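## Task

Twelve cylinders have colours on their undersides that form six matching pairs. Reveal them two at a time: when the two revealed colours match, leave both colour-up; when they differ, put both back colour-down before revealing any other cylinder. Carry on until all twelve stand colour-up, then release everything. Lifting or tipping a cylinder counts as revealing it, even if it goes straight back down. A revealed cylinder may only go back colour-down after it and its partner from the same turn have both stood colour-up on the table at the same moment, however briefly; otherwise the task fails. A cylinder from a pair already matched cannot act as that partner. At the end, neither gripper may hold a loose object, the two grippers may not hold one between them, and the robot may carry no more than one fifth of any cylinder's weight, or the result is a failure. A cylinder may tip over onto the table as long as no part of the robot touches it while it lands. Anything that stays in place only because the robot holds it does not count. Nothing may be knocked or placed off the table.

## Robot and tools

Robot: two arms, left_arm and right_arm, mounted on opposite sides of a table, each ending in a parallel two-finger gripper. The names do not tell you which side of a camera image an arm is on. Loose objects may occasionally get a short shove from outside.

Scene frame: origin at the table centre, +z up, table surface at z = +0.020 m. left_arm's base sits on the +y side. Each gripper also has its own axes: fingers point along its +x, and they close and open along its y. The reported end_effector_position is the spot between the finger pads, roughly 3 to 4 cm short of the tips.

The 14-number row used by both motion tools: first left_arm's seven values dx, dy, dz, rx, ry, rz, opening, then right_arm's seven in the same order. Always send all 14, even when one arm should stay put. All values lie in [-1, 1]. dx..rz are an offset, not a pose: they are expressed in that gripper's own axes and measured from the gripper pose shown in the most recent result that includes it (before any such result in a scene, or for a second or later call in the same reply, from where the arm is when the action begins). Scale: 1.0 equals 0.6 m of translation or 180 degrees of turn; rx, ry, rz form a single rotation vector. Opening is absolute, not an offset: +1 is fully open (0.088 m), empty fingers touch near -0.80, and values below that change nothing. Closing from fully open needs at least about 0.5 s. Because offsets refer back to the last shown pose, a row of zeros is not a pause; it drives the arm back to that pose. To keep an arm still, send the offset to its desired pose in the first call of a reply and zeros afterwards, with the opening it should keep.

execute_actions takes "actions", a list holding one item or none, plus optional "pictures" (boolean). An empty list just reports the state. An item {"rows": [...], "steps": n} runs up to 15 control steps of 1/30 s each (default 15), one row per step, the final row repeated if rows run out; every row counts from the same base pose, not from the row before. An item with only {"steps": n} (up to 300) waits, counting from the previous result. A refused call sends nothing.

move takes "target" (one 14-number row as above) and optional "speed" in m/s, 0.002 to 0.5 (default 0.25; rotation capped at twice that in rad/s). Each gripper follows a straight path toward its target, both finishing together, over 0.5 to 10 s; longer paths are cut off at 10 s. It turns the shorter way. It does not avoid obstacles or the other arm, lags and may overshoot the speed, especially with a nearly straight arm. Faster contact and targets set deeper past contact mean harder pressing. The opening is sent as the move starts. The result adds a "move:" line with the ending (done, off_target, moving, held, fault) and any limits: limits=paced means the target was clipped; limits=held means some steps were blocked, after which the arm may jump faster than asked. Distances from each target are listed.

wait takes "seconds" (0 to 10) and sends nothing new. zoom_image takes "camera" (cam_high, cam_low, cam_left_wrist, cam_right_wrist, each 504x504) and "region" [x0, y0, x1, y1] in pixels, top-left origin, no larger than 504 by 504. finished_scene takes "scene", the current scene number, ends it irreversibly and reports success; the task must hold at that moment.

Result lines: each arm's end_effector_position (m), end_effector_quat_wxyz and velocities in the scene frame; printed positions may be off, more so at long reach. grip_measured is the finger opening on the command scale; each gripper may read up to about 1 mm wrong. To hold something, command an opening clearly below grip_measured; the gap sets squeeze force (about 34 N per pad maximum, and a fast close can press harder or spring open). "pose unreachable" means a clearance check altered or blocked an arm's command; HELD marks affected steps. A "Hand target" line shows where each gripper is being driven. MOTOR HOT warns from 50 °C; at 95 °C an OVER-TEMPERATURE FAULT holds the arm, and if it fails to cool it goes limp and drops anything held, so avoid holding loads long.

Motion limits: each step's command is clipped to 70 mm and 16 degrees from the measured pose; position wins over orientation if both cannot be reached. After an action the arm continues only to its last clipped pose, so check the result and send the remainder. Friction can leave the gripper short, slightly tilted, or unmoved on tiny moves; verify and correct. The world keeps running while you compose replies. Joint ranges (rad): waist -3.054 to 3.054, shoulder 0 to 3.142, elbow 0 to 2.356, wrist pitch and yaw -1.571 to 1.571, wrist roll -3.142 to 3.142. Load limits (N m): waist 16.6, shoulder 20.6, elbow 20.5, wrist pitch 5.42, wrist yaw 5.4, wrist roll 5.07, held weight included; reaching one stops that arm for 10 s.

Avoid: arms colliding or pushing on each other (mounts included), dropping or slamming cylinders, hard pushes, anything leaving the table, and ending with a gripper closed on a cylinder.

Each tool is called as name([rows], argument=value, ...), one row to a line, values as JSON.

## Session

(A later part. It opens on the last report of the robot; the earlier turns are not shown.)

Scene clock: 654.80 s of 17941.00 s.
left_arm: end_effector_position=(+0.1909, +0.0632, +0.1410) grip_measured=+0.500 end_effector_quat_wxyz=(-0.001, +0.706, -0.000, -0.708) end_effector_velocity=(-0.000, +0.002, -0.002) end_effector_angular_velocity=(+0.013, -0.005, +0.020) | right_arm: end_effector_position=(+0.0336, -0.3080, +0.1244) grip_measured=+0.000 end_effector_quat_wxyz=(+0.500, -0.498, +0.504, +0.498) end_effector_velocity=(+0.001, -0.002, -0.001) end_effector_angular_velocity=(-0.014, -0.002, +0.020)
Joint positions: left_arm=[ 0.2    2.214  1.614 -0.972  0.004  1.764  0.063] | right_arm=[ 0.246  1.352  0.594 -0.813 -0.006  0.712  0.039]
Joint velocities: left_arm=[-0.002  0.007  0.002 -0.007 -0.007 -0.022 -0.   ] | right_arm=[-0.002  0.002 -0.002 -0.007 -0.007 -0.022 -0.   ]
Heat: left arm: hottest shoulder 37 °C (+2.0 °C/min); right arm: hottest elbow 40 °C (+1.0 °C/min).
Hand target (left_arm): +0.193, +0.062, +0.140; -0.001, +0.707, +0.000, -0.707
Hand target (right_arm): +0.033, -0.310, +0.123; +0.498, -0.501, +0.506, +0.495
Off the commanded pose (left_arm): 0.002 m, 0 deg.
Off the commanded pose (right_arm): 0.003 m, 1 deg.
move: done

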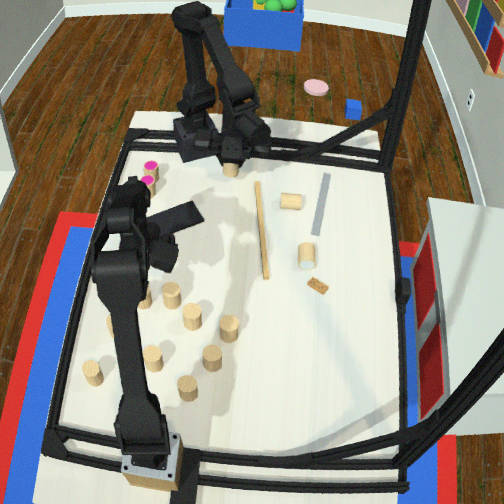

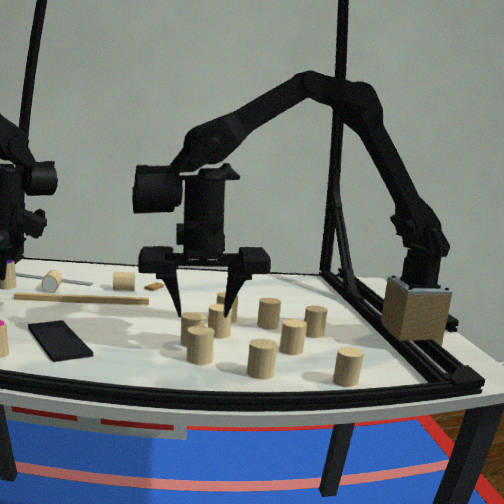

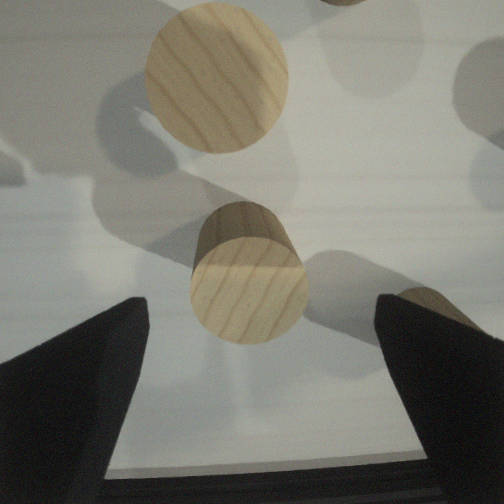

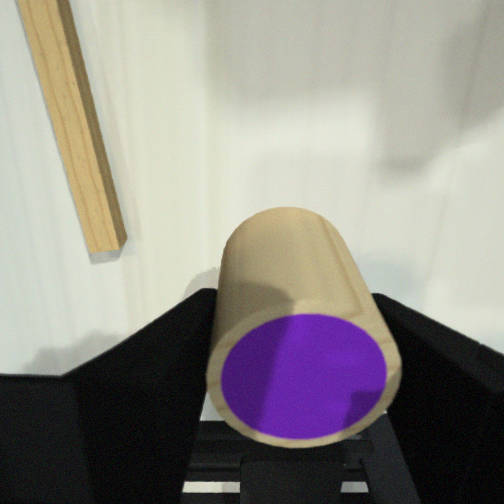

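move(target=[0.099,0.001,-0.002,0,0,-0.002,0.5,0.089,0,0,0,0.002,0,-0.4], speed=0.09)

execute_actions([
  {"rows":[[0,0,0,0,0,0,-0.4,0,0,0,0,0,0,0.45]],"steps":7},
], pictures=false)

execute_actions([
  {"rows":[[-0.015,0,0,0,0,0,-0.4,-0.015,0,0,0,0,0,0.45],[-0.03,0,0,0,0,0,-0.4,-0.03,0,0,0,0,0,0.45],[-0.045,0,0,0,0,0,-0.4,-0.045,0,0,0,0,0,0.45],[-0.06,0,0,0,0,0,-0.4,-0.06,0,0,0,0,0,0.45],[-0.075,0,0,0,0,0,-0.4,-0.075,0,0,0,0,0,0.45],[-0.09,0,0,0,0,0,-0.4,-0.09,0,0,0,0,0,0.45],[-0.105,0,0,0,0,0,-0.4,-0.105,0,0,0,0,0,0.45],[-0.12,0,0,0,0,0,-0.4,-0.12,0,0,0,0,0,0.45]],"steps":10},
], pictures=false)

move(target=[-0.288,0.058,0.117,0,0,0.499,-0.4,-0.3,-0.155,0.332,0,-0.501,0,0.5], speed=0.4)

execute_actions([
  {"rows":[[0,0,0,0,0,0,-0.4,0,0,0,0,0,0,0.5]],"steps":2},
], pictures=false)

Scene clock: 668.10 s of 17941.00 s.
left_arm: end_effector_position=(+0.1916, +0.0602, +0.0856) grip_measured=+0.500 end_effector_quat_wxyz=(+0.001, +0.706, -0.002, -0.708) end_effector_velocity=(-0.000, +0.001, -0.001) end_effector_angular_velocity=(-0.001, -0.008, +0.005) | right_arm: end_effector_position=(+0.0330, -0.3070, +0.0778) grip_measured=+0.000 end_effector_quat_wxyz=(+0.499, -0.498, +0.504, +0.499) end_effector_velocity=(+0.004, -0.002, -0.001) end_effector_angular_velocity=(-0.005, -0.013, +0.005)
Joint positions: left_arm=[ 0.201  2.316  1.547 -0.799  0.004  1.764  0.063] | right_arm=[ 0.244  1.507  0.488 -0.551 -0.008  0.707  0.039]
Joint velocities: left_arm=[-0.002 -0.002 -0.007  0.007 -0.007 -0.007 -0.   ] | right_arm=[-0.002 -0.002 -0.007 -0.007  0.007 -0.007 -0.   ]
Heat: left arm: hottest shoulder 38 °C (+2.0 °C/min); right arm: hottest elbow 39 °C (+0.0 °C/min).
Hand target (left_arm): +0.192, +0.063, +0.081; -0.003, +0.706, +0.002, -0.709
Hand target (right_arm): +0.034, -0.308, +0.071; +0.498, -0.499, +0.506, +0.496
Off the commanded pose (left_arm): 0.005 m, 1 deg.
Off the commanded pose (right_arm): 0.007 m, 0 deg.
move: done

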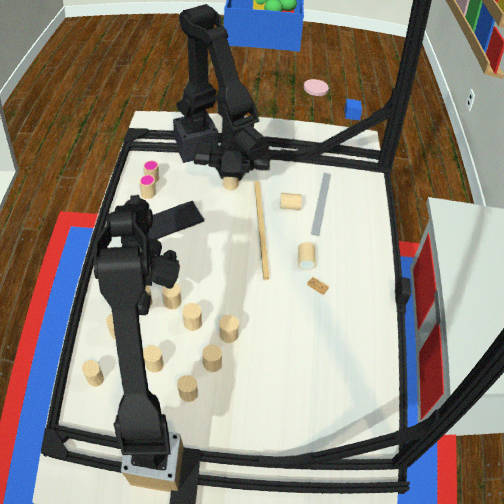

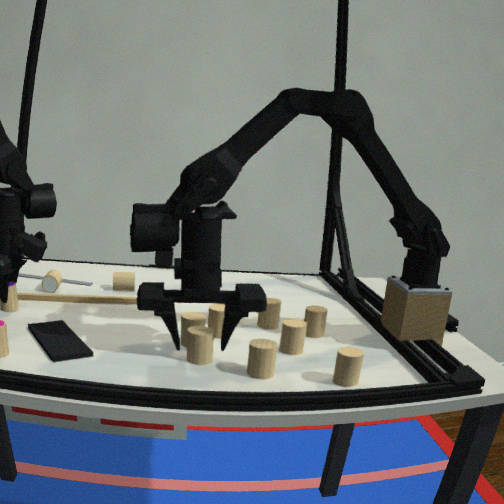

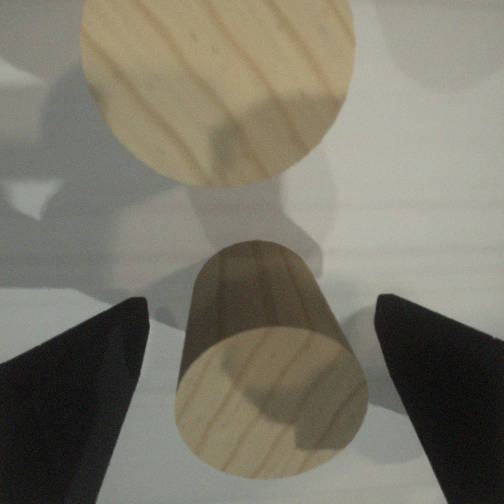

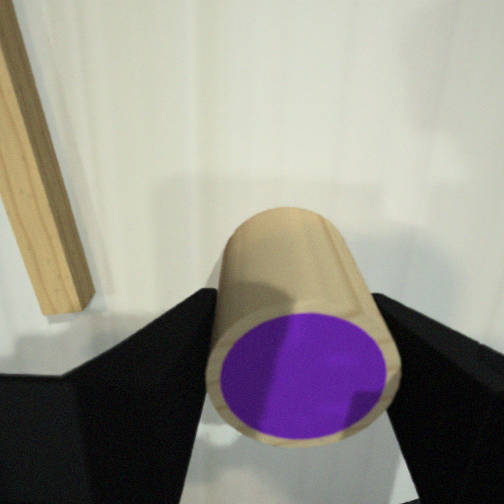

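Scene clock: 668.33 s of 17941.00 s.
left_arm: end_effector_position=(+0.1916, +0.0604, +0.0856) grip_measured=+0.019 end_effector_quat_wxyz=(+0.000, +0.706, -0.001, -0.708) end_effector_velocity=(+0.004, +0.003, +0.000) end_effector_angular_velocity=(+0.014, -0.035, +0.005) | right_arm: end_effector_position=(+0.0324, -0.3062, +0.0777) grip_measured=+0.395 end_effector_quat_wxyz=(+0.499, -0.496, +0.504, +0.501) end_effector_velocity=(-0.002, +0.001, +0.001) end_effector_angular_velocity=(+0.005, +0.013, +0.020)
Joint positions: left_arm=[ 0.201  2.316  1.547 -0.8    0.003  1.764  0.04 ] | right_arm=[ 0.244  1.508  0.488 -0.546 -0.007  0.707  0.058]
Joint velocities: left_arm=[-0.002 -0.002 -0.002 -0.007 -0.037 -0.007  0.001] | right_arm=[-0.002 -0.007 -0.002  0.007 -0.007 -0.022  0.092]
Heat: left arm: hottest shoulder 38 °C (+2.0 °C/min); right arm: hottest elbow 39 °C (+0.0 °C/min).
Hand target (left_arm): +0.192, +0.060, +0.086; +0.001, +0.706, -0.002, -0.708
Hand target (right_arm): +0.033, -0.307, +0.078; +0.499, -0.498, +0.504, +0.499
Off the commanded pose (left_arm): 0.000 m, 0 deg.
Off the commanded pose (right_arm): 0.001 m, 0 deg.
Steps of this call (steps 1 to 7: all 7 steps of this action). Readings (end_effector_position):
1: left_arm (+0.1916, +0.0602, +0.0856) | right_arm (+0.0330, -0.3070, +0.0778)
2: left_arm (+0.1916, +0.0602, +0.0856) | right_arm (+0.0330, -0.3071, +0.0778)
4: left_arm (+0.1916, +0.0602, +0.0856) | right_arm (+0.0317, -0.3053, +0.0778)
7: the state above

Scene clock: 668.67 s of 17941.00 s.
left_arm: end_effector_position=(+0.1905, +0.0661, +0.1351) grip_measured=+0.019 end_effector_quat_wxyz=(-0.009, +0.704, +0.008, -0.710) end_effector_velocity=(+0.018, -0.068, +0.238) end_effector_angular_velocity=(-0.358, -0.092, +0.009) | right_arm: end_effector_position=(+0.0332, -0.3071, +0.1303) grip_measured=+0.447 end_effector_quat_wxyz=(+0.499, -0.500, +0.504, +0.497) end_effector_velocity=(-0.029, +0.034, +0.183) end_effector_angular_velocity=(+0.173, +0.155, +0.005)
Joint positions: left_arm=[ 0.201  2.231  1.617 -0.982  0.003  1.764  0.04 ] | right_arm=[ 0.244  1.345  0.616 -0.845 -0.007  0.707  0.061]
Joint velocities: left_arm=[ 0.002 -0.383  0.374 -0.388 -0.022 -0.007 -0.   ] | right_arm=[-0.002 -0.457  0.486 -0.711 -0.007 -0.007  0.001]
Heat: left arm: hottest shoulder 38 °C (+2.0 °C/min); right arm: hottest elbow 39 °C (+0.0 °C/min).
Hand target (left_arm): +0.192, +0.061, +0.157; +0.001, +0.706, -0.002, -0.708
Hand target (right_arm): +0.032, -0.306, +0.147; +0.499, -0.496, +0.504, +0.501
Off the commanded pose (left_arm): 0.023 m, 2 deg.
Off the commanded pose (right_arm): 0.019 m, 1 deg.
Steps of this call (steps 1 to 10: all 10 steps of this action). Readings (end_effector_position):
1: left_arm (+0.1916, +0.0606, +0.0856) | right_arm (+0.0332, -0.3071, +0.0782)
2: left_arm (+0.1913, +0.0622, +0.0865) | right_arm (+0.0348, -0.3091, +0.0801)
4: left_arm (+0.1902, +0.0676, +0.0919) | right_arm (+0.0373, -0.3121, +0.0880)
8: left_arm (+0.1899, +0.0693, +0.1186) | right_arm (+0.0350, -0.3092, +0.1163)
10: the state above

Scene clock: 671.63 s of 17941.00 s.
left_arm: end_effector_position=(+0.1221, +0.0266, +0.3310) grip_measured=+0.016 end_effector_quat_wxyz=(+0.499, +0.498, -0.500, -0.503) end_effector_velocity=(+0.002, +0.001, -0.004) end_effector_angular_velocity=(+0.007, +0.008, +0.020) | right_arm: end_effector_position=(+0.1255, -0.1077, +0.3288) grip_measured=+0.500 end_effector_quat_wxyz=(+0.705, +0.003, -0.006, +0.709) end_effector_velocity=(+0.002, -0.001, -0.002) end_effector_angular_velocity=(-0.002, -0.008, -0.010)
Joint positions: left_arm=[0.044 1.639 0.666 0.971 0.041 1.567 0.04 ] | right_arm=[-0.322  1.096  0.367  0.74   0.13  -0.006  0.064]
Joint velocities: left_arm=[-0.002  0.007 -0.007  0.007 -0.022 -0.007 -0.   ] | right_arm=[-0.002  0.002 -0.007  0.007  0.007 -0.007 -0.   ]
Heat: left arm: hottest shoulder 38 °C (+2.0 °C/min); right arm: hottest elbow 39 °C (+0.0 °C/min).
Hand target (left_arm): +0.121, +0.027, +0.327; +0.498, +0.499, -0.498, -0.505
Hand target (right_arm): +0.126, -0.108, +0.322; +0.705, -0.004, -0.002, +0.709
Off the commanded pose (left_arm): 0.005 m, 0 deg.
Off the commanded pose (right_arm): 0.010 m, 1 deg.
move: off_target (right_arm)

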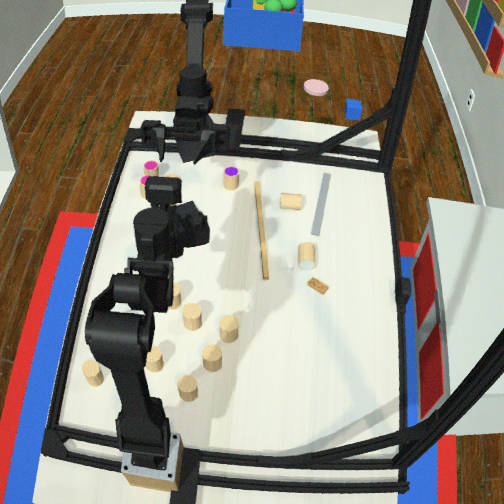

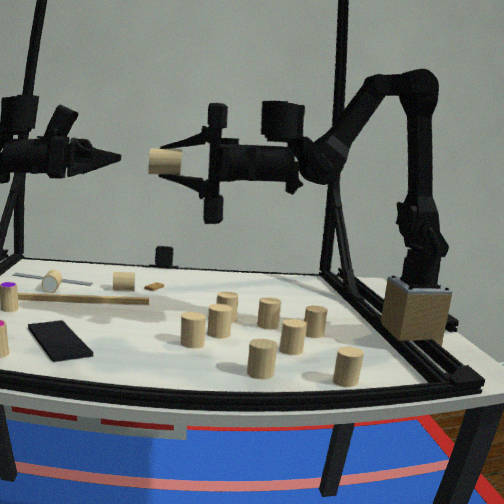

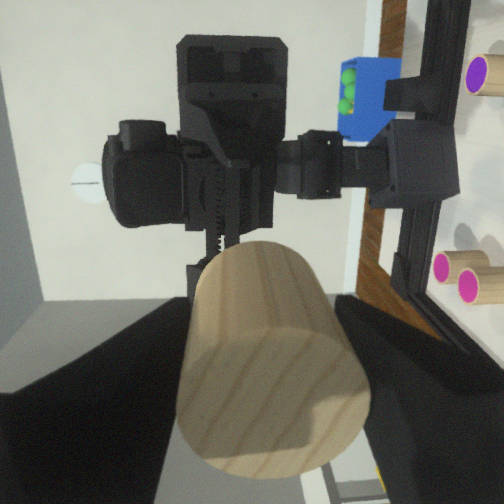

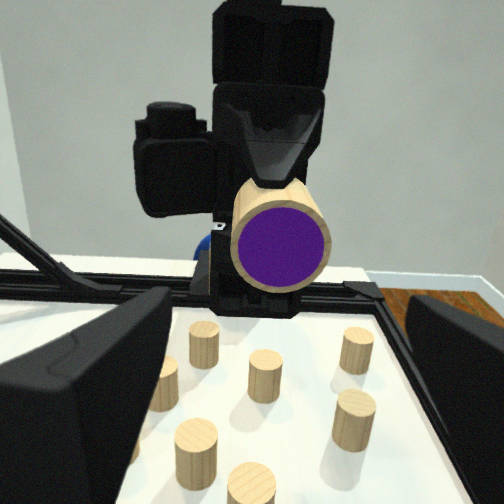

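Scene clock: 671.70 s of 17941.00 s.
left_arm: end_effector_position=(+0.1221, +0.0266, +0.3310) grip_measured=+0.016 end_effector_quat_wxyz=(+0.499, +0.498, -0.500, -0.503) end_effector_velocity=(-0.002, -0.000, +0.000) end_effector_angular_velocity=(+0.003, +0.022, -0.010) | right_arm: end_effector_position=(+0.1255, -0.1077, +0.3288) grip_measured=+0.500 end_effector_quat_wxyz=(+0.705, +0.003, -0.006, +0.709) end_effector_velocity=(-0.000, -0.000, -0.002) end_effector_angular_velocity=(-0.007, -0.023, +0.005)
Joint positions: left_arm=[0.044 1.639 0.666 0.971 0.041 1.567 0.04 ] | right_arm=[-0.322  1.096  0.367  0.74   0.13  -0.006  0.064]
Joint velocities: left_arm=[-0.002 -0.002  0.002 -0.007  0.007 -0.022  0.   ] | right_arm=[-0.002 -0.002 -0.002 -0.007 -0.007 -0.022 -0.   ]
Heat: left arm: hottest shoulder 38 °C (+2.0 °C/min); right arm: hottest elbow 39 °C (+0.0 °C/min).
Hand target (left_arm): +0.122, +0.027, +0.331; +0.499, +0.498, -0.500, -0.503
Hand target (right_arm): +0.126, -0.108, +0.329; +0.705, +0.003, -0.006, +0.709
Off the commanded pose (left_arm): 0.000 m, 0 deg.
Off the commanded pose (right_arm): 0.000 m, 0 deg.
Steps of this call (steps 1 to 2: all 2 steps of this action). Readings (end_effector_position):
1: left_arm (+0.1221, +0.0266, +0.3310) | right_arm (+0.1255, -0.1077, +0.3288)
2: the state above

move(target=[0,0.001,0,0,0,0,-0.4,0.143,-0.002,-0.003,0,0.003,-0.001,0.5], speed=0.14)

execute_actions([
  {"rows":[[0,0,0,0,0,0,-0.4,0,0,0,0,0,0,-0.4]],"steps":7},
], pictures=false)

execute_actions([
  {"rows":[[0,0,0,0,0,0,0.5,0,0,0,0,0,0,-0.4],[0,0,0,0,0,0,0.5,0,0,0,0,0,0,-0.4],[0,0,0,0,0,0,0.5,0,0,0,0,0,0,-0.4],[-0.01,0,0,0,0,0,0.5,-0.01,0,0,0,0,0,-0.4],[-0.02,0,0,0,0,0,0.5,-0.02,0,0,0,0,0,-0.4],[-0.03,0,0,0,0,0,0.5,-0.03,0,0,0,0,0,-0.4],[-0.04,0,0,0,0,0,0.5,-0.04,0,0,0,0,0,-0.4],[-0.05,0,0,0,0,0,0.5,-0.05,0,0,0,0,0,-0.4]],"steps":8},
], pictures=false)

move(target=[-0.27,-0.318,-0.037,0,0,-0.498,0.5,-0.335,0.157,-0.335,0,0.499,0,-0.4], speed=0.4)

Scene clock: 682.10 s of 17941.00 s.
left_arm: end_effector_position=(+0.1221, +0.0266, +0.3298) grip_measured=+0.009 end_effector_quat_wxyz=(+0.498, +0.499, -0.499, -0.504) end_effector_velocity=(-0.000, +0.001, -0.002) end_effector_angular_velocity=(+0.007, +0.008, +0.005) | right_arm: end_effector_position=(+0.1266, -0.0254, +0.3267) grip_measured=+0.500 end_effector_quat_wxyz=(+0.707, -0.002, -0.002, +0.707) end_effector_velocity=(-0.000, +0.001, -0.002) end_effector_angular_velocity=(-0.007, -0.008, +0.005)
Joint positions: left_arm=[0.044 1.64  0.665 0.968 0.041 1.567 0.039] | right_arm=[-0.365  1.488  0.63   0.857  0.091 -0.006  0.064]
Joint velocities: left_arm=[-0.002 -0.002 -0.002 -0.007 -0.007 -0.007 -0.   ] | right_arm=[-0.002  0.002  0.002 -0.007 -0.007 -0.007 -0.   ]
Heat: left arm: hottest shoulder 38 °C (+3.0 °C/min); right arm: hottest elbow 39 °C (+0.0 °C/min).
Hand target (left_arm): +0.122, +0.027, +0.331; +0.499, +0.498, -0.500, -0.503
Hand target (right_arm): +0.127, -0.022, +0.328; +0.706, -0.001, -0.003, +0.708
Off the commanded pose (left_arm): 0.002 m, 0 deg.
Off the commanded pose (right_arm): 0.004 m, 0 deg.
move: done

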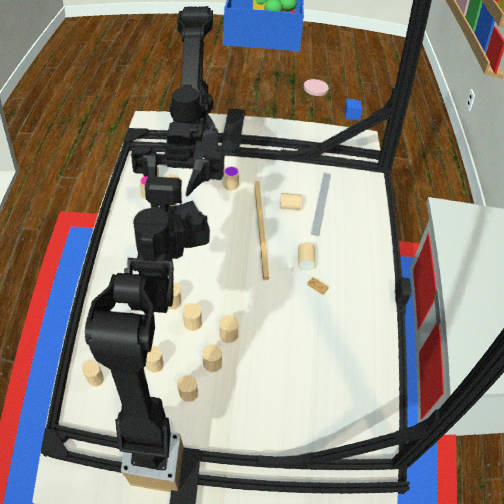

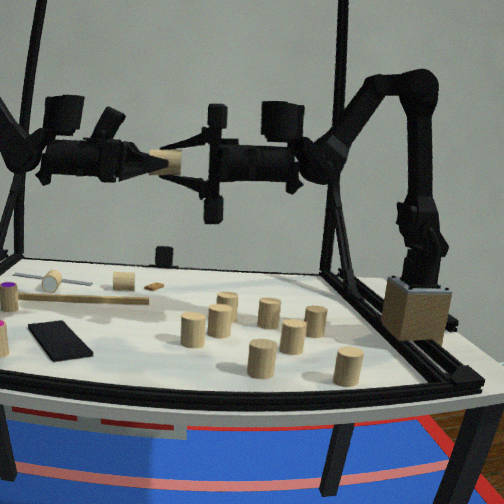

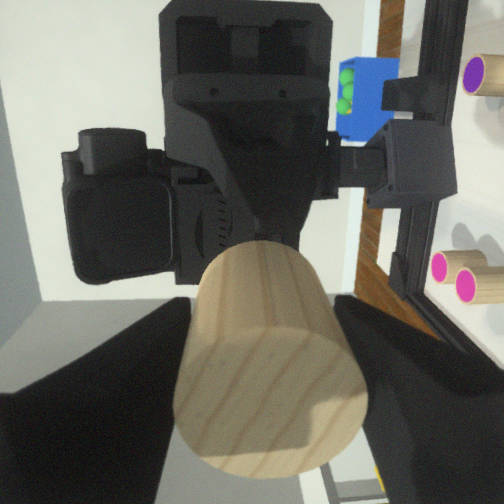

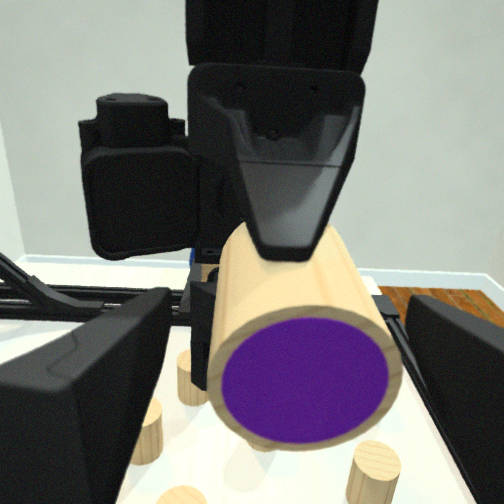

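Scene clock: 682.33 s of 17941.00 s.
left_arm: end_effector_position=(+0.1221, +0.0266, +0.3298) grip_measured=+0.009 end_effector_quat_wxyz=(+0.498, +0.499, -0.499, -0.504) end_effector_velocity=(-0.000, +0.001, -0.002) end_effector_angular_velocity=(+0.007, +0.008, +0.005) | right_arm: end_effector_position=(+0.1265, -0.0254, +0.3267) grip_measured=+0.002 end_effector_quat_wxyz=(+0.707, -0.002, -0.002, +0.708) end_effector_velocity=(-0.002, -0.001, -0.002) end_effector_angular_velocity=(-0.007, -0.008, +0.010)
Joint positions: left_arm=[0.044 1.64  0.665 0.968 0.041 1.567 0.039] | right_arm=[-0.365  1.488  0.63   0.857  0.091 -0.006  0.039]
Joint velocities: left_arm=[-0.002 -0.002 -0.002 -0.007 -0.007 -0.007 -0.   ] | right_arm=[ 0.002 -0.002 -0.002 -0.007 -0.007 -0.007  0.   ]
Heat: left arm: hottest shoulder 38 °C (+3.0 °C/min); right arm: hottest elbow 39 °C (+0.0 °C/min).
Hand target (left_arm): +0.122, +0.027, +0.330; +0.498, +0.499, -0.499, -0.504
Hand target (right_arm): +0.127, -0.025, +0.327; +0.707, -0.002, -0.002, +0.707
Off the commanded pose (left_arm): 0.000 m, 0 deg.
Off the commanded pose (right_arm): 0.000 m, 0 deg.
Steps of this call (steps 1 to 7: all 7 steps of this action). Readings (end_effector_position):
1: left_arm (+0.1221, +0.0266, +0.3298) | right_arm (+0.1266, -0.0254, +0.3267)
2: left_arm (+0.1221, +0.0266, +0.3298) | right_arm (+0.1266, -0.0254, +0.3267)
4: left_arm (+0.1221, +0.0266, +0.3298) | right_arm (+0.1266, -0.0254, +0.3267)
7: the state above

Scene clock: 682.60 s of 17941.00 s.
left_arm: end_effector_position=(+0.1217, +0.0395, +0.3277) grip_measured=+0.468 end_effector_quat_wxyz=(+0.496, +0.501, -0.497, -0.506) end_effector_velocity=(-0.005, +0.143, -0.017) end_effector_angular_velocity=(+0.061, +0.009, +0.005) | right_arm: end_effector_position=(+0.1269, -0.0374, +0.3223) grip_measured=+0.001 end_effector_quat_wxyz=(+0.706, -0.007, +0.002, +0.708) end_effector_velocity=(+0.002, -0.139, -0.021) end_effector_angular_velocity=(-0.051, -0.027, -0.005)
Joint positions: left_arm=[0.044 1.595 0.614 0.968 0.041 1.567 0.062] | right_arm=[-0.362  1.444  0.583  0.848  0.093 -0.006  0.039]
Joint velocities: left_arm=[-0.002 -0.515 -0.554 -0.022 -0.007 -0.007  0.019] | right_arm=[ 0.046 -0.554 -0.51  -0.095  0.051 -0.022  0.   ]
Heat: left arm: hottest shoulder 38 °C (+3.0 °C/min); right arm: hottest elbow 39 °C (+0.0 °C/min).
Hand target (left_arm): +0.122, +0.054, +0.329; +0.498, +0.499, -0.499, -0.504
Hand target (right_arm): +0.126, -0.053, +0.326; +0.707, -0.002, -0.002, +0.708
Off the commanded pose (left_arm): 0.017 m, 0 deg.
Off the commanded pose (right_arm): 0.018 m, 1 deg.
Steps of this call (steps 1 to 8: all 8 steps of this action). Readings (end_effector_position):
1: left_arm (+0.1221, +0.0266, +0.3298) | right_arm (+0.1265, -0.0254, +0.3267)
2: left_arm (+0.1221, +0.0266, +0.3298) | right_arm (+0.1265, -0.0254, +0.3267)
4: left_arm (+0.1221, +0.0269, +0.3296) | right_arm (+0.1266, -0.0256, +0.3263)
8: the state above

Scene clock: 685.50 s of 17941.00 s.
left_arm: end_effector_position=(+0.1425, +0.2182, +0.1381) grip_measured=+0.500 end_effector_quat_wxyz=(-0.003, +0.705, +0.001, -0.709) end_effector_velocity=(+0.003, +0.007, -0.002) end_effector_angular_velocity=(+0.034, -0.018, -0.005) | right_arm: end_effector_position=(+0.0358, -0.2538, +0.1227) grip_measured=+0.001 end_effector_quat_wxyz=(+0.502, -0.500, +0.503, +0.495) end_effector_velocity=(-0.003, -0.001, +0.000) end_effector_angular_velocity=(-0.018, +0.015, +0.005)
Joint positions: left_arm=[ 0.131  1.674  0.83  -0.733  0.006  1.695  0.063] | right_arm=[ 0.086  1.539  0.745 -0.783  0.     0.553  0.039]
Joint velocities: left_arm=[ 0.002  0.007 -0.002 -0.022 -0.022  0.007 -0.   ] | right_arm=[-0.002  0.007  0.007 -0.007 -0.022 -0.007 -0.   ]
Heat: left arm: hottest shoulder 37 °C (+1.0 °C/min); right arm: hottest elbow 40 °C (+1.0 °C/min).
Hand target (left_arm): +0.144, +0.216, +0.139; -0.002, +0.706, +0.001, -0.708
Hand target (right_arm): +0.033, -0.252, +0.123; +0.500, -0.500, +0.505, +0.495
Off the commanded pose (left_arm): 0.003 m, 0 deg.
Off the commanded pose (right_arm): 0.002 m, 1 deg.
move: done

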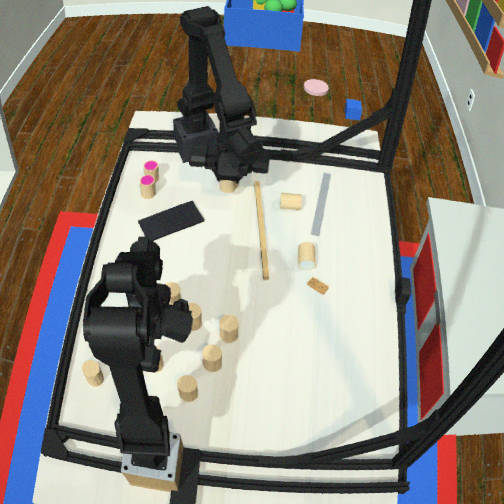

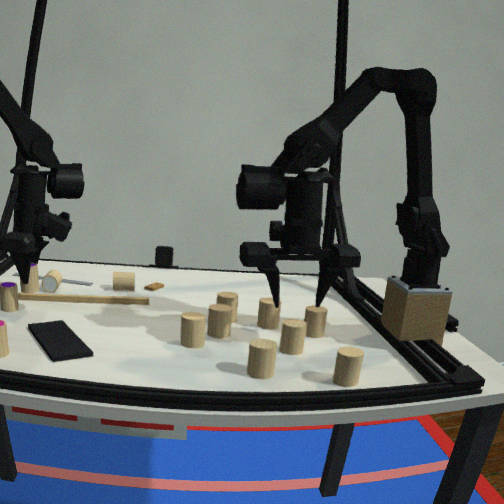

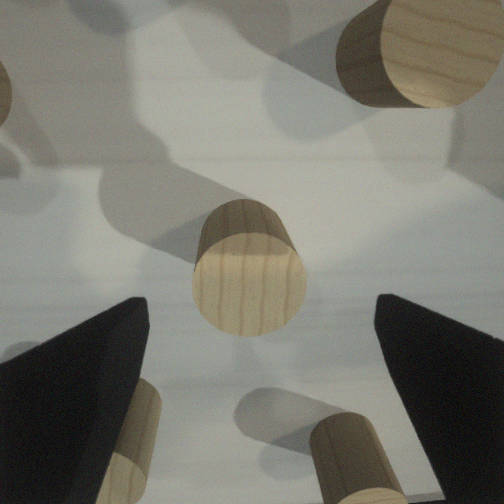

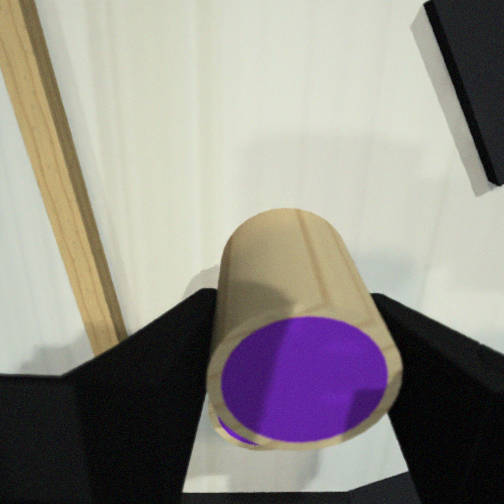

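execute_actions(actions=[])

Scene clock: 709.03 s of 17941.00 s.
left_arm: end_effector_position=(+0.1428, +0.2179, +0.1380) grip_measured=+0.500 end_effector_quat_wxyz=(-0.003, +0.705, +0.002, -0.709) end_effector_velocity=(-0.000, +0.005, +0.000) end_effector_angular_velocity=(+0.023, -0.005, +0.005) | right_arm: end_effector_position=(+0.0354, -0.2538, +0.1224) grip_measured=-0.001 end_effector_quat_wxyz=(+0.501, -0.500, +0.504, +0.494) end_effector_velocity=(-0.001, -0.003, +0.000) end_effector_angular_velocity=(-0.018, +0.015, +0.005)
Joint positions: left_arm=[ 0.131  1.677  0.833 -0.734  0.005  1.695  0.063] | right_arm=[ 0.086  1.542  0.747 -0.784 -0.001  0.554  0.039]
Joint velocities: left_arm=[-0.002 -0.002 -0.002 -0.022 -0.007 -0.007 -0.   ] | right_arm=[-0.002 -0.002 -0.002 -0.007 -0.022 -0.007 -0.   ]
Heat: left arm: hottest shoulder 36 °C (-1.0 °C/min); right arm: hottest elbow 39 °C (-1.0 °C/min).
Hand target (left_arm): +0.144, +0.216, +0.139; -0.002, +0.706, +0.001, -0.708
Hand target (right_arm): +0.033, -0.252, +0.123; +0.500, -0.500, +0.505, +0.495
Off the commanded pose (left_arm): 0.003 m, 0 deg.
Off the commanded pose (right_arm): 0.002 m, 1 deg.
Steps of this call (steps 1 to 706: nothing new was sent). Readings (end_effector_position):
1: left_arm (+0.1426, +0.2182, +0.1381) | right_arm (+0.0358, -0.2539, +0.1227)
2: left_arm (+0.1426, +0.2182, +0.1381) | right_arm (+0.0357, -0.2540, +0.1226)
4: left_arm (+0.1425, +0.2183, +0.1380) | right_arm (+0.0358, -0.2541, +0.1226)
8: left_arm (+0.1425, +0.2183, +0.1380) | right_arm (+0.0358, -0.2541, +0.1225)
706: the state above

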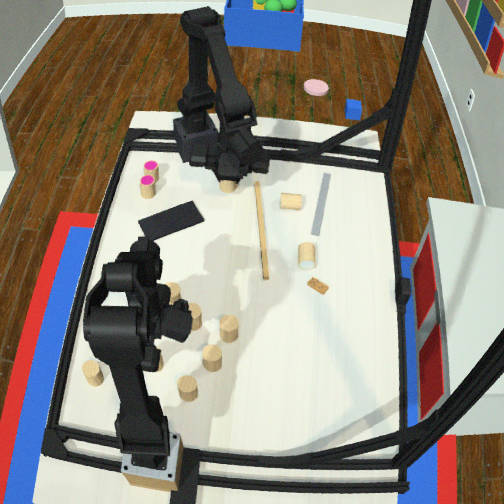

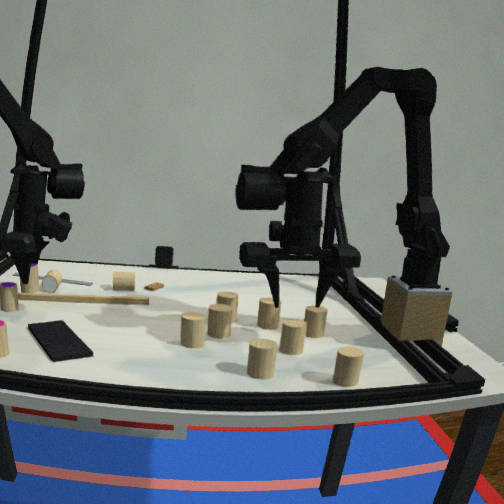

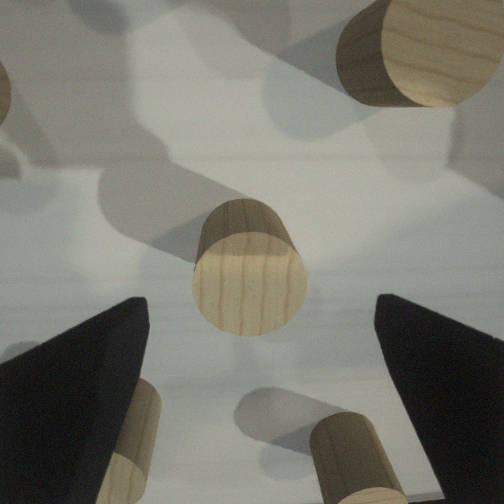

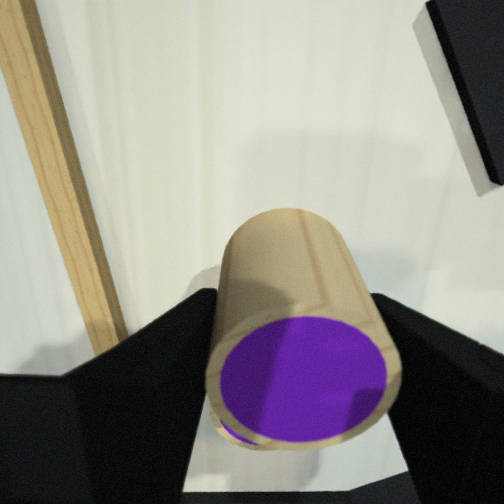

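move(target=[0.108,0.001,-0.003,0,0,0,0.5,0.082,0.001,0.003,0,0,0,-0.4], speed=0.09)

execute_actions([
  {"rows":[[0,0,0,0,0,0,0.5,0,0,0,0,0,0,0.45]],"steps":10},
], pictures=false)

execute_actions([
  {"steps":50},
])

Scene clock: 714.70 s of 17941.00 s.
left_arm: end_effector_position=(+0.1438, +0.2149, +0.0755) grip_measured=+0.500 end_effector_quat_wxyz=(-0.000, +0.705, -0.002, -0.709) end_effector_velocity=(+0.000, +0.003, -0.003) end_effector_angular_velocity=(+0.008, -0.006, +0.005) | right_arm: end_effector_position=(+0.0337, -0.2510, +0.0790) grip_measured=-0.001 end_effector_quat_wxyz=(+0.502, -0.497, +0.502, +0.498) end_effector_velocity=(-0.001, +0.001, +0.000) end_effector_angular_velocity=(+0.003, +0.010, +0.020)
Joint positions: left_arm=[ 0.134  1.868  0.74  -0.441  0.005  1.698  0.063] | right_arm=[ 0.086  1.671  0.663 -0.562 -0.001  0.552  0.039]
Joint velocities: left_arm=[-0.002  0.007 -0.007  0.007 -0.007 -0.007 -0.   ] | right_arm=[-0.002 -0.002 -0.002  0.007 -0.007 -0.022 -0.   ]
Heat: left arm: hottest shoulder 35 °C (-2.0 °C/min); right arm: hottest elbow 39 °C (-1.0 °C/min).
Hand target (left_arm): +0.144, +0.218, +0.073; -0.003, +0.705, +0.001, -0.709
Hand target (right_arm): +0.035, -0.252, +0.073; +0.501, -0.500, +0.504, +0.494
Off the commanded pose (left_arm): 0.004 m, 1 deg.
Off the commanded pose (right_arm): 0.006 m, 1 deg.
move: done

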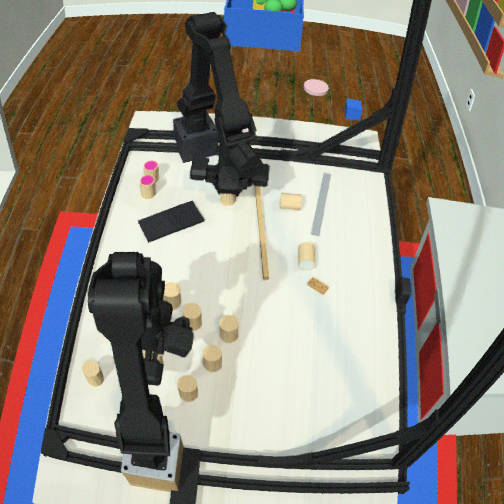

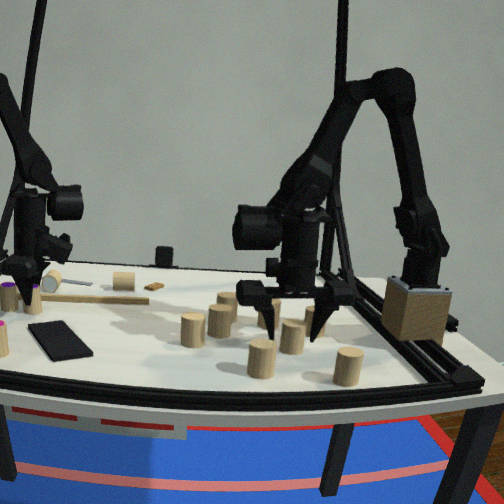

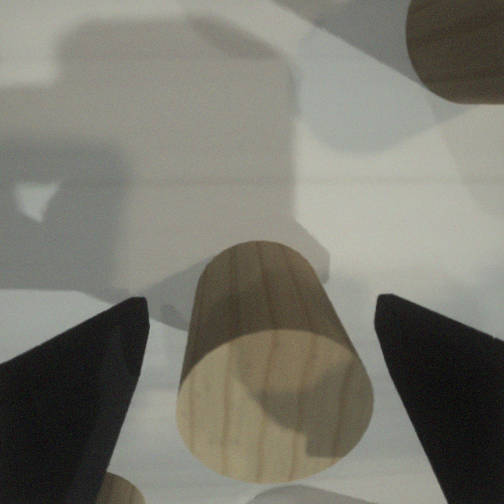

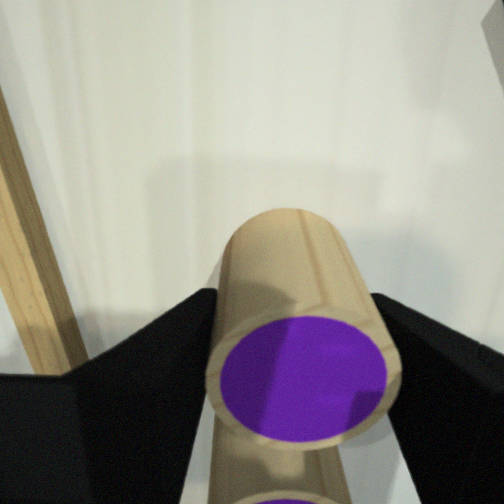

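Scene clock: 715.03 s of 17941.00 s.
left_arm: end_effector_position=(+0.1438, +0.2150, +0.0754) grip_measured=+0.500 end_effector_quat_wxyz=(-0.000, +0.705, -0.002, -0.709) end_effector_velocity=(+0.001, -0.001, +0.000) end_effector_angular_velocity=(-0.006, -0.008, +0.005) | right_arm: end_effector_position=(+0.0335, -0.2506, +0.0790) grip_measured=+0.424 end_effector_quat_wxyz=(+0.502, -0.497, +0.502, +0.499) end_effector_velocity=(-0.003, -0.001, +0.002) end_effector_angular_velocity=(-0.009, +0.020, +0.034)
Joint positions: left_arm=[ 0.134  1.868  0.74  -0.441  0.005  1.698  0.063] | right_arm=[ 0.086  1.671  0.663 -0.56  -0.001  0.552  0.06 ]
Joint velocities: left_arm=[-0.002 -0.002 -0.002  0.007 -0.007 -0.007 -0.   ] | right_arm=[-0.002 -0.007  0.002 -0.007 -0.022 -0.037  0.009]
Heat: left arm: hottest shoulder 35 °C (-2.0 °C/min); right arm: hottest elbow 39 °C (-1.0 °C/min).
Hand target (left_arm): +0.144, +0.215, +0.075; -0.000, +0.705, -0.002, -0.709
Hand target (right_arm): +0.034, -0.251, +0.079; +0.502, -0.497, +0.502, +0.498
Off the commanded pose (left_arm): 0.000 m, 0 deg.
Off the commanded pose (right_arm): 0.000 m, 0 deg.
Steps of this call (steps 1 to 10: all 10 steps of this action). Readings (end_effector_position):
1: left_arm (+0.1438, +0.2150, +0.0754) | right_arm (+0.0337, -0.2510, +0.0790)
2: left_arm (+0.1438, +0.2150, +0.0754) | right_arm (+0.0337, -0.2510, +0.0790)
4: left_arm (+0.1438, +0.2150, +0.0754) | right_arm (+0.0332, -0.2502, +0.0789)
8: left_arm (+0.1438, +0.2150, +0.0754) | right_arm (+0.0334, -0.2505, +0.0790)
10: the state above

Scene clock: 716.70 s of 17941.00 s.
left_arm: end_effector_position=(+0.1438, +0.2150, +0.0754) grip_measured=+0.500 end_effector_quat_wxyz=(-0.000, +0.705, -0.002, -0.709) end_effector_velocity=(+0.001, +0.005, +0.001) end_effector_angular_velocity=(+0.018, -0.005, +0.010) | right_arm: end_effector_position=(+0.0335, -0.2507, +0.0790) grip_measured=+0.450 end_effector_quat_wxyz=(+0.502, -0.497, +0.502, +0.499) end_effector_velocity=(+0.002, -0.002, +0.000) end_effector_angular_velocity=(-0.010, +0.002, +0.000)
Joint positions: left_arm=[ 0.134  1.868  0.74  -0.441  0.005  1.698  0.063] | right_arm=[ 0.086  1.671  0.663 -0.56  -0.001  0.552  0.061]
Joint velocities: left_arm=[ 0.002 -0.007 -0.002 -0.022 -0.007 -0.007 -0.   ] | right_arm=[-0.007 -0.002 -0.002 -0.007 -0.007 -0.007  0.   ]
Heat: left arm: hottest shoulder 35 °C (-2.0 °C/min); right arm: hottest elbow 39 °C (-1.0 °C/min).
Hand target (left_arm): +0.144, +0.215, +0.075; -0.000, +0.705, -0.002, -0.709
Hand target (right_arm): +0.034, -0.251, +0.079; +0.502, -0.497, +0.502, +0.498
Off the commanded pose (left_arm): 0.000 m, 0 deg.
Off the commanded pose (right_arm): 0.000 m, 0 deg.
Steps of this call (steps 1 to 50: nothing new was sent). Readings (end_effector_position):
1: left_arm (+0.1438, +0.2150, +0.0754) | right_arm (+0.0335, -0.2506, +0.0790)
2: left_arm (+0.1438, +0.2150, +0.0754) | right_arm (+0.0335, -0.2506, +0.0790)
4: left_arm (+0.1438, +0.2150, +0.0754) | right_arm (+0.0335, -0.2506, +0.0790)
8: left_arm (+0.1438, +0.2150, +0.0754) | right_arm (+0.0335, -0.2507, +0.0790)
50: the state above

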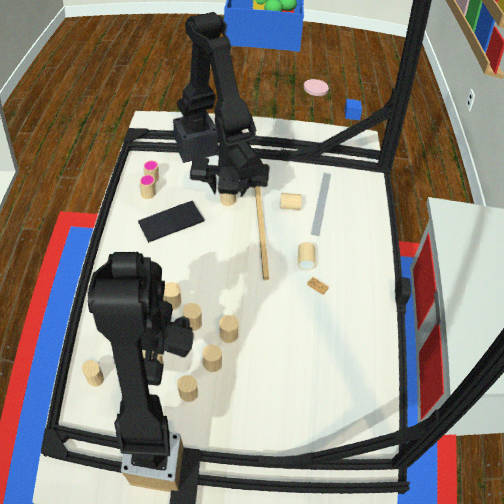

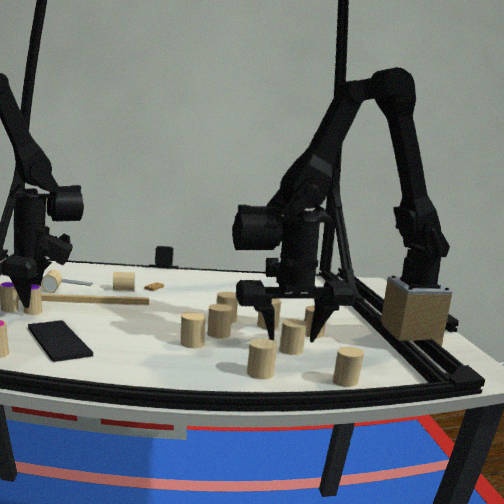

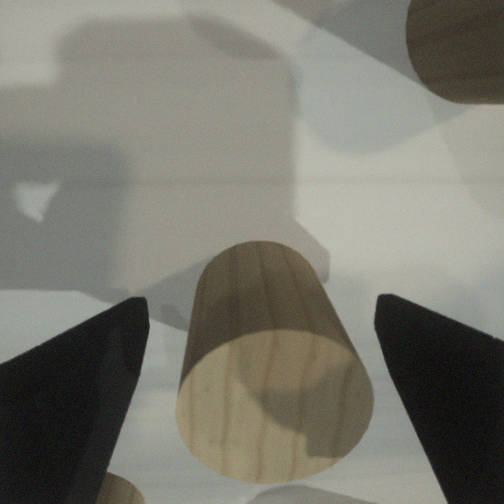

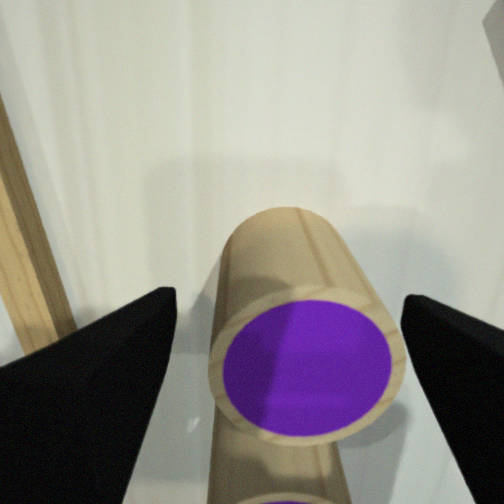

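execute_actions([
  {"rows":[[0,-0.003,0,0,0,0,-0.4,0,0,0,0,0,0,0.45]],"steps":7},
], pictures=false)

execute_actions([
  {"rows":[[-0.015,0,0,0,0,0,-0.4,-0.015,0,0,0,0,0,0.45],[-0.03,0,0,0,0,0,-0.4,-0.03,0,0,0,0,0,0.45],[-0.045,0,0,0,0,0,-0.4,-0.045,0,0,0,0,0,0.45],[-0.06,0,0,0,0,0,-0.4,-0.06,0,0,0,0,0,0.45],[-0.075,0,0,0,0,0,-0.4,-0.075,0,0,0,0,0,0.45],[-0.09,0,0,0,0,0,-0.4,-0.09,0,0,0,0,0,0.45],[-0.105,0,0,0,0,0,-0.4,-0.105,0,0,0,0,0,0.45],[-0.12,0,0,0,0,0,-0.4,-0.12,0,0,0,0,0,0.45]],"steps":10},
], pictures=false)

move(target=[-0.303,0.315,0.035,0,0,0.5,-0.4,-0.292,-0.154,0.24,0,-0.501,0,0.5], speed=0.4)

execute_actions([
  {"rows":[[0,0,0,0,0,0,-0.4,0,0,0,0,0,0,0.5]],"steps":2},
], pictures=false)

Scene clock: 725.70 s of 17941.00 s.
left_arm: end_effector_position=(+0.1438, +0.2151, +0.0753) grip_measured=+0.015 end_effector_quat_wxyz=(-0.001, +0.705, -0.002, -0.709) end_effector_velocity=(-0.002, +0.002, +0.000) end_effector_angular_velocity=(+0.006, +0.008, +0.020) | right_arm: end_effector_position=(+0.0335, -0.2507, +0.0789) grip_measured=+0.450 end_effector_quat_wxyz=(+0.502, -0.497, +0.502, +0.499) end_effector_velocity=(-0.001, +0.001, +0.000) end_effector_angular_velocity=(+0.002, +0.010, +0.005)
Joint positions: left_arm=[ 0.134  1.868  0.74  -0.441  0.005  1.698  0.04 ] | right_arm=[ 0.086  1.672  0.663 -0.56  -0.001  0.552  0.061]
Joint velocities: left_arm=[-0.002 -0.002 -0.002 -0.007  0.007 -0.022 -0.   ] | right_arm=[-0.002 -0.002 -0.002  0.007 -0.007 -0.007 -0.   ]
Heat: left arm: hottest shoulder 35 °C (-3.0 °C/min); right arm: hottest elbow 39 °C (+0.0 °C/min).
Hand target (left_arm): +0.144, +0.217, +0.075; -0.000, +0.705, -0.002, -0.709
Hand target (right_arm): +0.034, -0.251, +0.079; +0.502, -0.497, +0.502, +0.499
Off the commanded pose (left_arm): 0.002 m, 0 deg.
Off the commanded pose (right_arm): 0.000 m, 0 deg.
Steps of this call (steps 1 to 90: nothing new was sent; then 5.77 s passed at rest; steps 91 to 97: all 7 steps of this action). Readings (end_effector_position):
91: left_arm (+0.1438, +0.2150, +0.0754) | right_arm (+0.0335, -0.2507, +0.0789)
92: left_arm (+0.1438, +0.2150, +0.0754) | right_arm (+0.0335, -0.2507, +0.0789)
94: left_arm (+0.1438, +0.2150, +0.0754) | right_arm (+0.0335, -0.2507, +0.0789)
97: the state above

Scene clock: 726.03 s of 17941.00 s.
left_arm: end_effector_position=(+0.1434, +0.2178, +0.1299) grip_measured=+0.015 end_effector_quat_wxyz=(-0.003, +0.705, +0.001, -0.709) end_effector_velocity=(+0.007, -0.054, +0.189) end_effector_angular_velocity=(-0.244, -0.038, +0.005) | right_arm: end_effector_position=(+0.0345, -0.2523, +0.1329) grip_measured=+0.450 end_effector_quat_wxyz=(+0.501, -0.500, +0.503, +0.495) end_effector_velocity=(-0.032, +0.043, +0.186) end_effector_angular_velocity=(+0.205, +0.166, +0.005)
Joint positions: left_arm=[ 0.134  1.697  0.817 -0.698  0.005  1.698  0.04 ] | right_arm=[ 0.086  1.524  0.777 -0.832 -0.001  0.552  0.061]
Joint velocities: left_arm=[-0.002 -0.491  0.364 -0.608 -0.007 -0.007  0.   ] | right_arm=[-0.002 -0.418  0.452 -0.608 -0.037 -0.007  0.   ]
Heat: left arm: hottest shoulder 35 °C (-3.0 °C/min); right arm: hottest elbow 39 °C (+0.0 °C/min).
Hand target (left_arm): +0.144, +0.215, +0.146; +0.000, +0.705, -0.002, -0.709
Hand target (right_arm): +0.033, -0.251, +0.149; +0.502, -0.496, +0.502, +0.499
Off the commanded pose (left_arm): 0.018 m, 0 deg.
Off the commanded pose (right_arm): 0.018 m, 1 deg.
Steps of this call (steps 1 to 10: all 10 steps of this action). Readings (end_effector_position):
1: left_arm (+0.1437, +0.2155, +0.0759) | right_arm (+0.0340, -0.2516, +0.0793)
2: left_arm (+0.1435, +0.2175, +0.0778) | right_arm (+0.0351, -0.2533, +0.0812)
4: left_arm (+0.1428, +0.2230, +0.0858) | right_arm (+0.0375, -0.2573, +0.0890)
8: left_arm (+0.1430, +0.2212, +0.1153) | right_arm (+0.0361, -0.2550, +0.1184)
10: the state above

Scene clock: 728.97 s of 17941.00 s.
left_arm: end_effector_position=(+0.1230, +0.0311, +0.3156) grip_measured=+0.012 end_effector_quat_wxyz=(+0.492, +0.504, -0.493, -0.511) end_effector_velocity=(-0.004, -0.001, -0.001) end_effector_angular_velocity=(-0.007, +0.022, -0.014) | right_arm: end_effector_position=(+0.1253, -0.1080, +0.3264) grip_measured=+0.500 end_effector_quat_wxyz=(+0.706, +0.001, -0.006, +0.708) end_effector_velocity=(-0.001, +0.000, -0.001) end_effector_angular_velocity=(+0.007, -0.007, +0.015)
Joint positions: left_arm=[0.048 1.654 0.632 0.993 0.046 1.565 0.04 ] | right_arm=[-0.319  1.1    0.361  0.748  0.135 -0.009  0.064]
Joint velocities: left_arm=[-0.007  0.012 -0.002  0.022  0.007 -0.022  0.   ] | right_arm=[-0.007  0.007 -0.007  0.022 -0.022 -0.007  0.   ]
Heat: left arm: hottest shoulder 35 °C (-3.0 °C/min); right arm: hottest elbow 39 °C (+0.0 °C/min).
Hand target (left_arm): +0.122, +0.028, +0.320; +0.497, +0.500, -0.496, -0.507
Hand target (right_arm): +0.126, -0.108, +0.320; +0.706, -0.006, -0.002, +0.709
Off the commanded pose (left_arm): 0.006 m, 1 deg.
Off the commanded pose (right_arm): 0.009 m, 1 deg.
move: off_target (right_arm)

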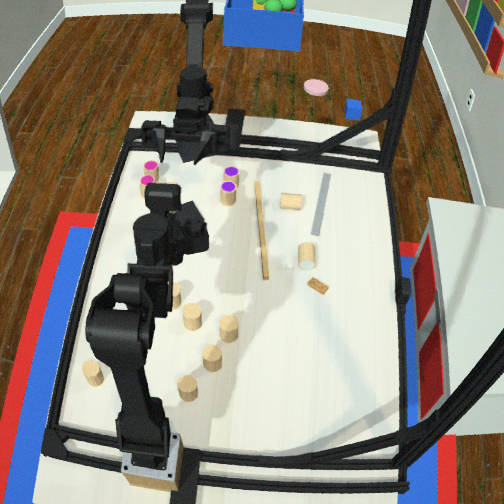

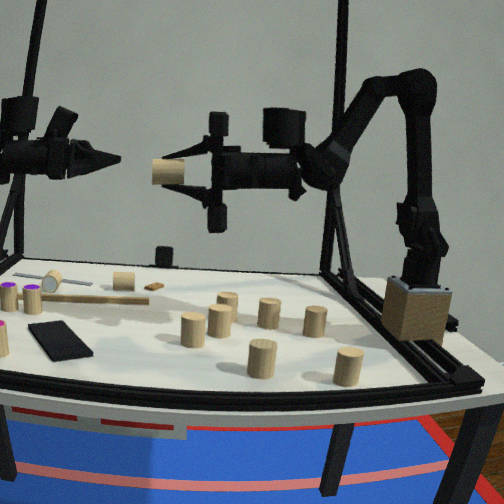

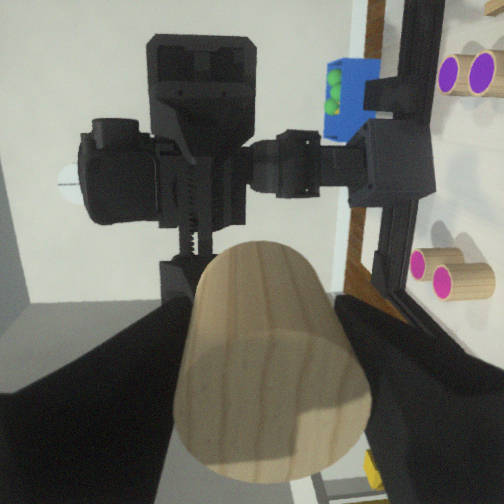

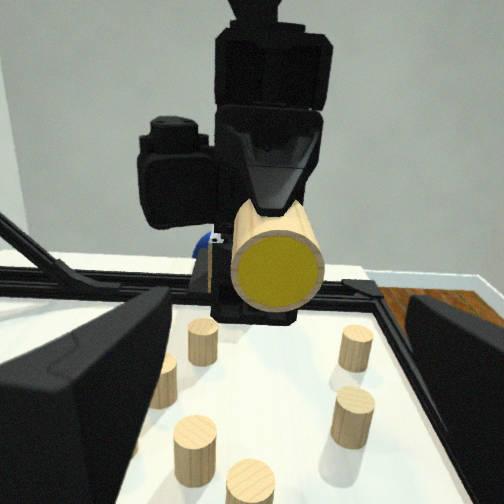

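Scene clock: 729.03 s of 17941.00 s.
left_arm: end_effector_position=(+0.1230, +0.0311, +0.3155) grip_measured=+0.012 end_effector_quat_wxyz=(+0.492, +0.504, -0.492, -0.511) end_effector_velocity=(+0.002, +0.002, -0.003) end_effector_angular_velocity=(+0.012, +0.022, +0.020) | right_arm: end_effector_position=(+0.1253, -0.1080, +0.3264) grip_measured=+0.500 end_effector_quat_wxyz=(+0.706, +0.001, -0.006, +0.708) end_effector_velocity=(+0.001, -0.000, -0.002) end_effector_angular_velocity=(-0.007, -0.008, -0.000)
Joint positions: left_arm=[0.048 1.655 0.632 0.993 0.046 1.565 0.04 ] | right_arm=[-0.319  1.101  0.361  0.749  0.135 -0.009  0.064]
Joint velocities: left_arm=[-0.002 -0.002 -0.007 -0.007 -0.022 -0.022  0.   ] | right_arm=[-0.007 -0.002 -0.002 -0.007 -0.007 -0.007 -0.   ]
Heat: left arm: hottest shoulder 35 °C (-3.0 °C/min); right arm: hottest elbow 39 °C (+0.0 °C/min).
Hand target (left_arm): +0.123, +0.031, +0.316; +0.492, +0.504, -0.492, -0.511
Hand target (right_arm): +0.125, -0.108, +0.326; +0.706, +0.001, -0.006, +0.708
Off the commanded pose (left_arm): 0.000 m, 0 deg.
Off the commanded pose (right_arm): 0.000 m, 0 deg.
Steps of this call (steps 1 to 2: all 2 steps of this action). Readings (end_effector_position):
1: left_arm (+0.1230, +0.0311, +0.3155) | right_arm (+0.1253, -0.1080, +0.3264)
2: the state above


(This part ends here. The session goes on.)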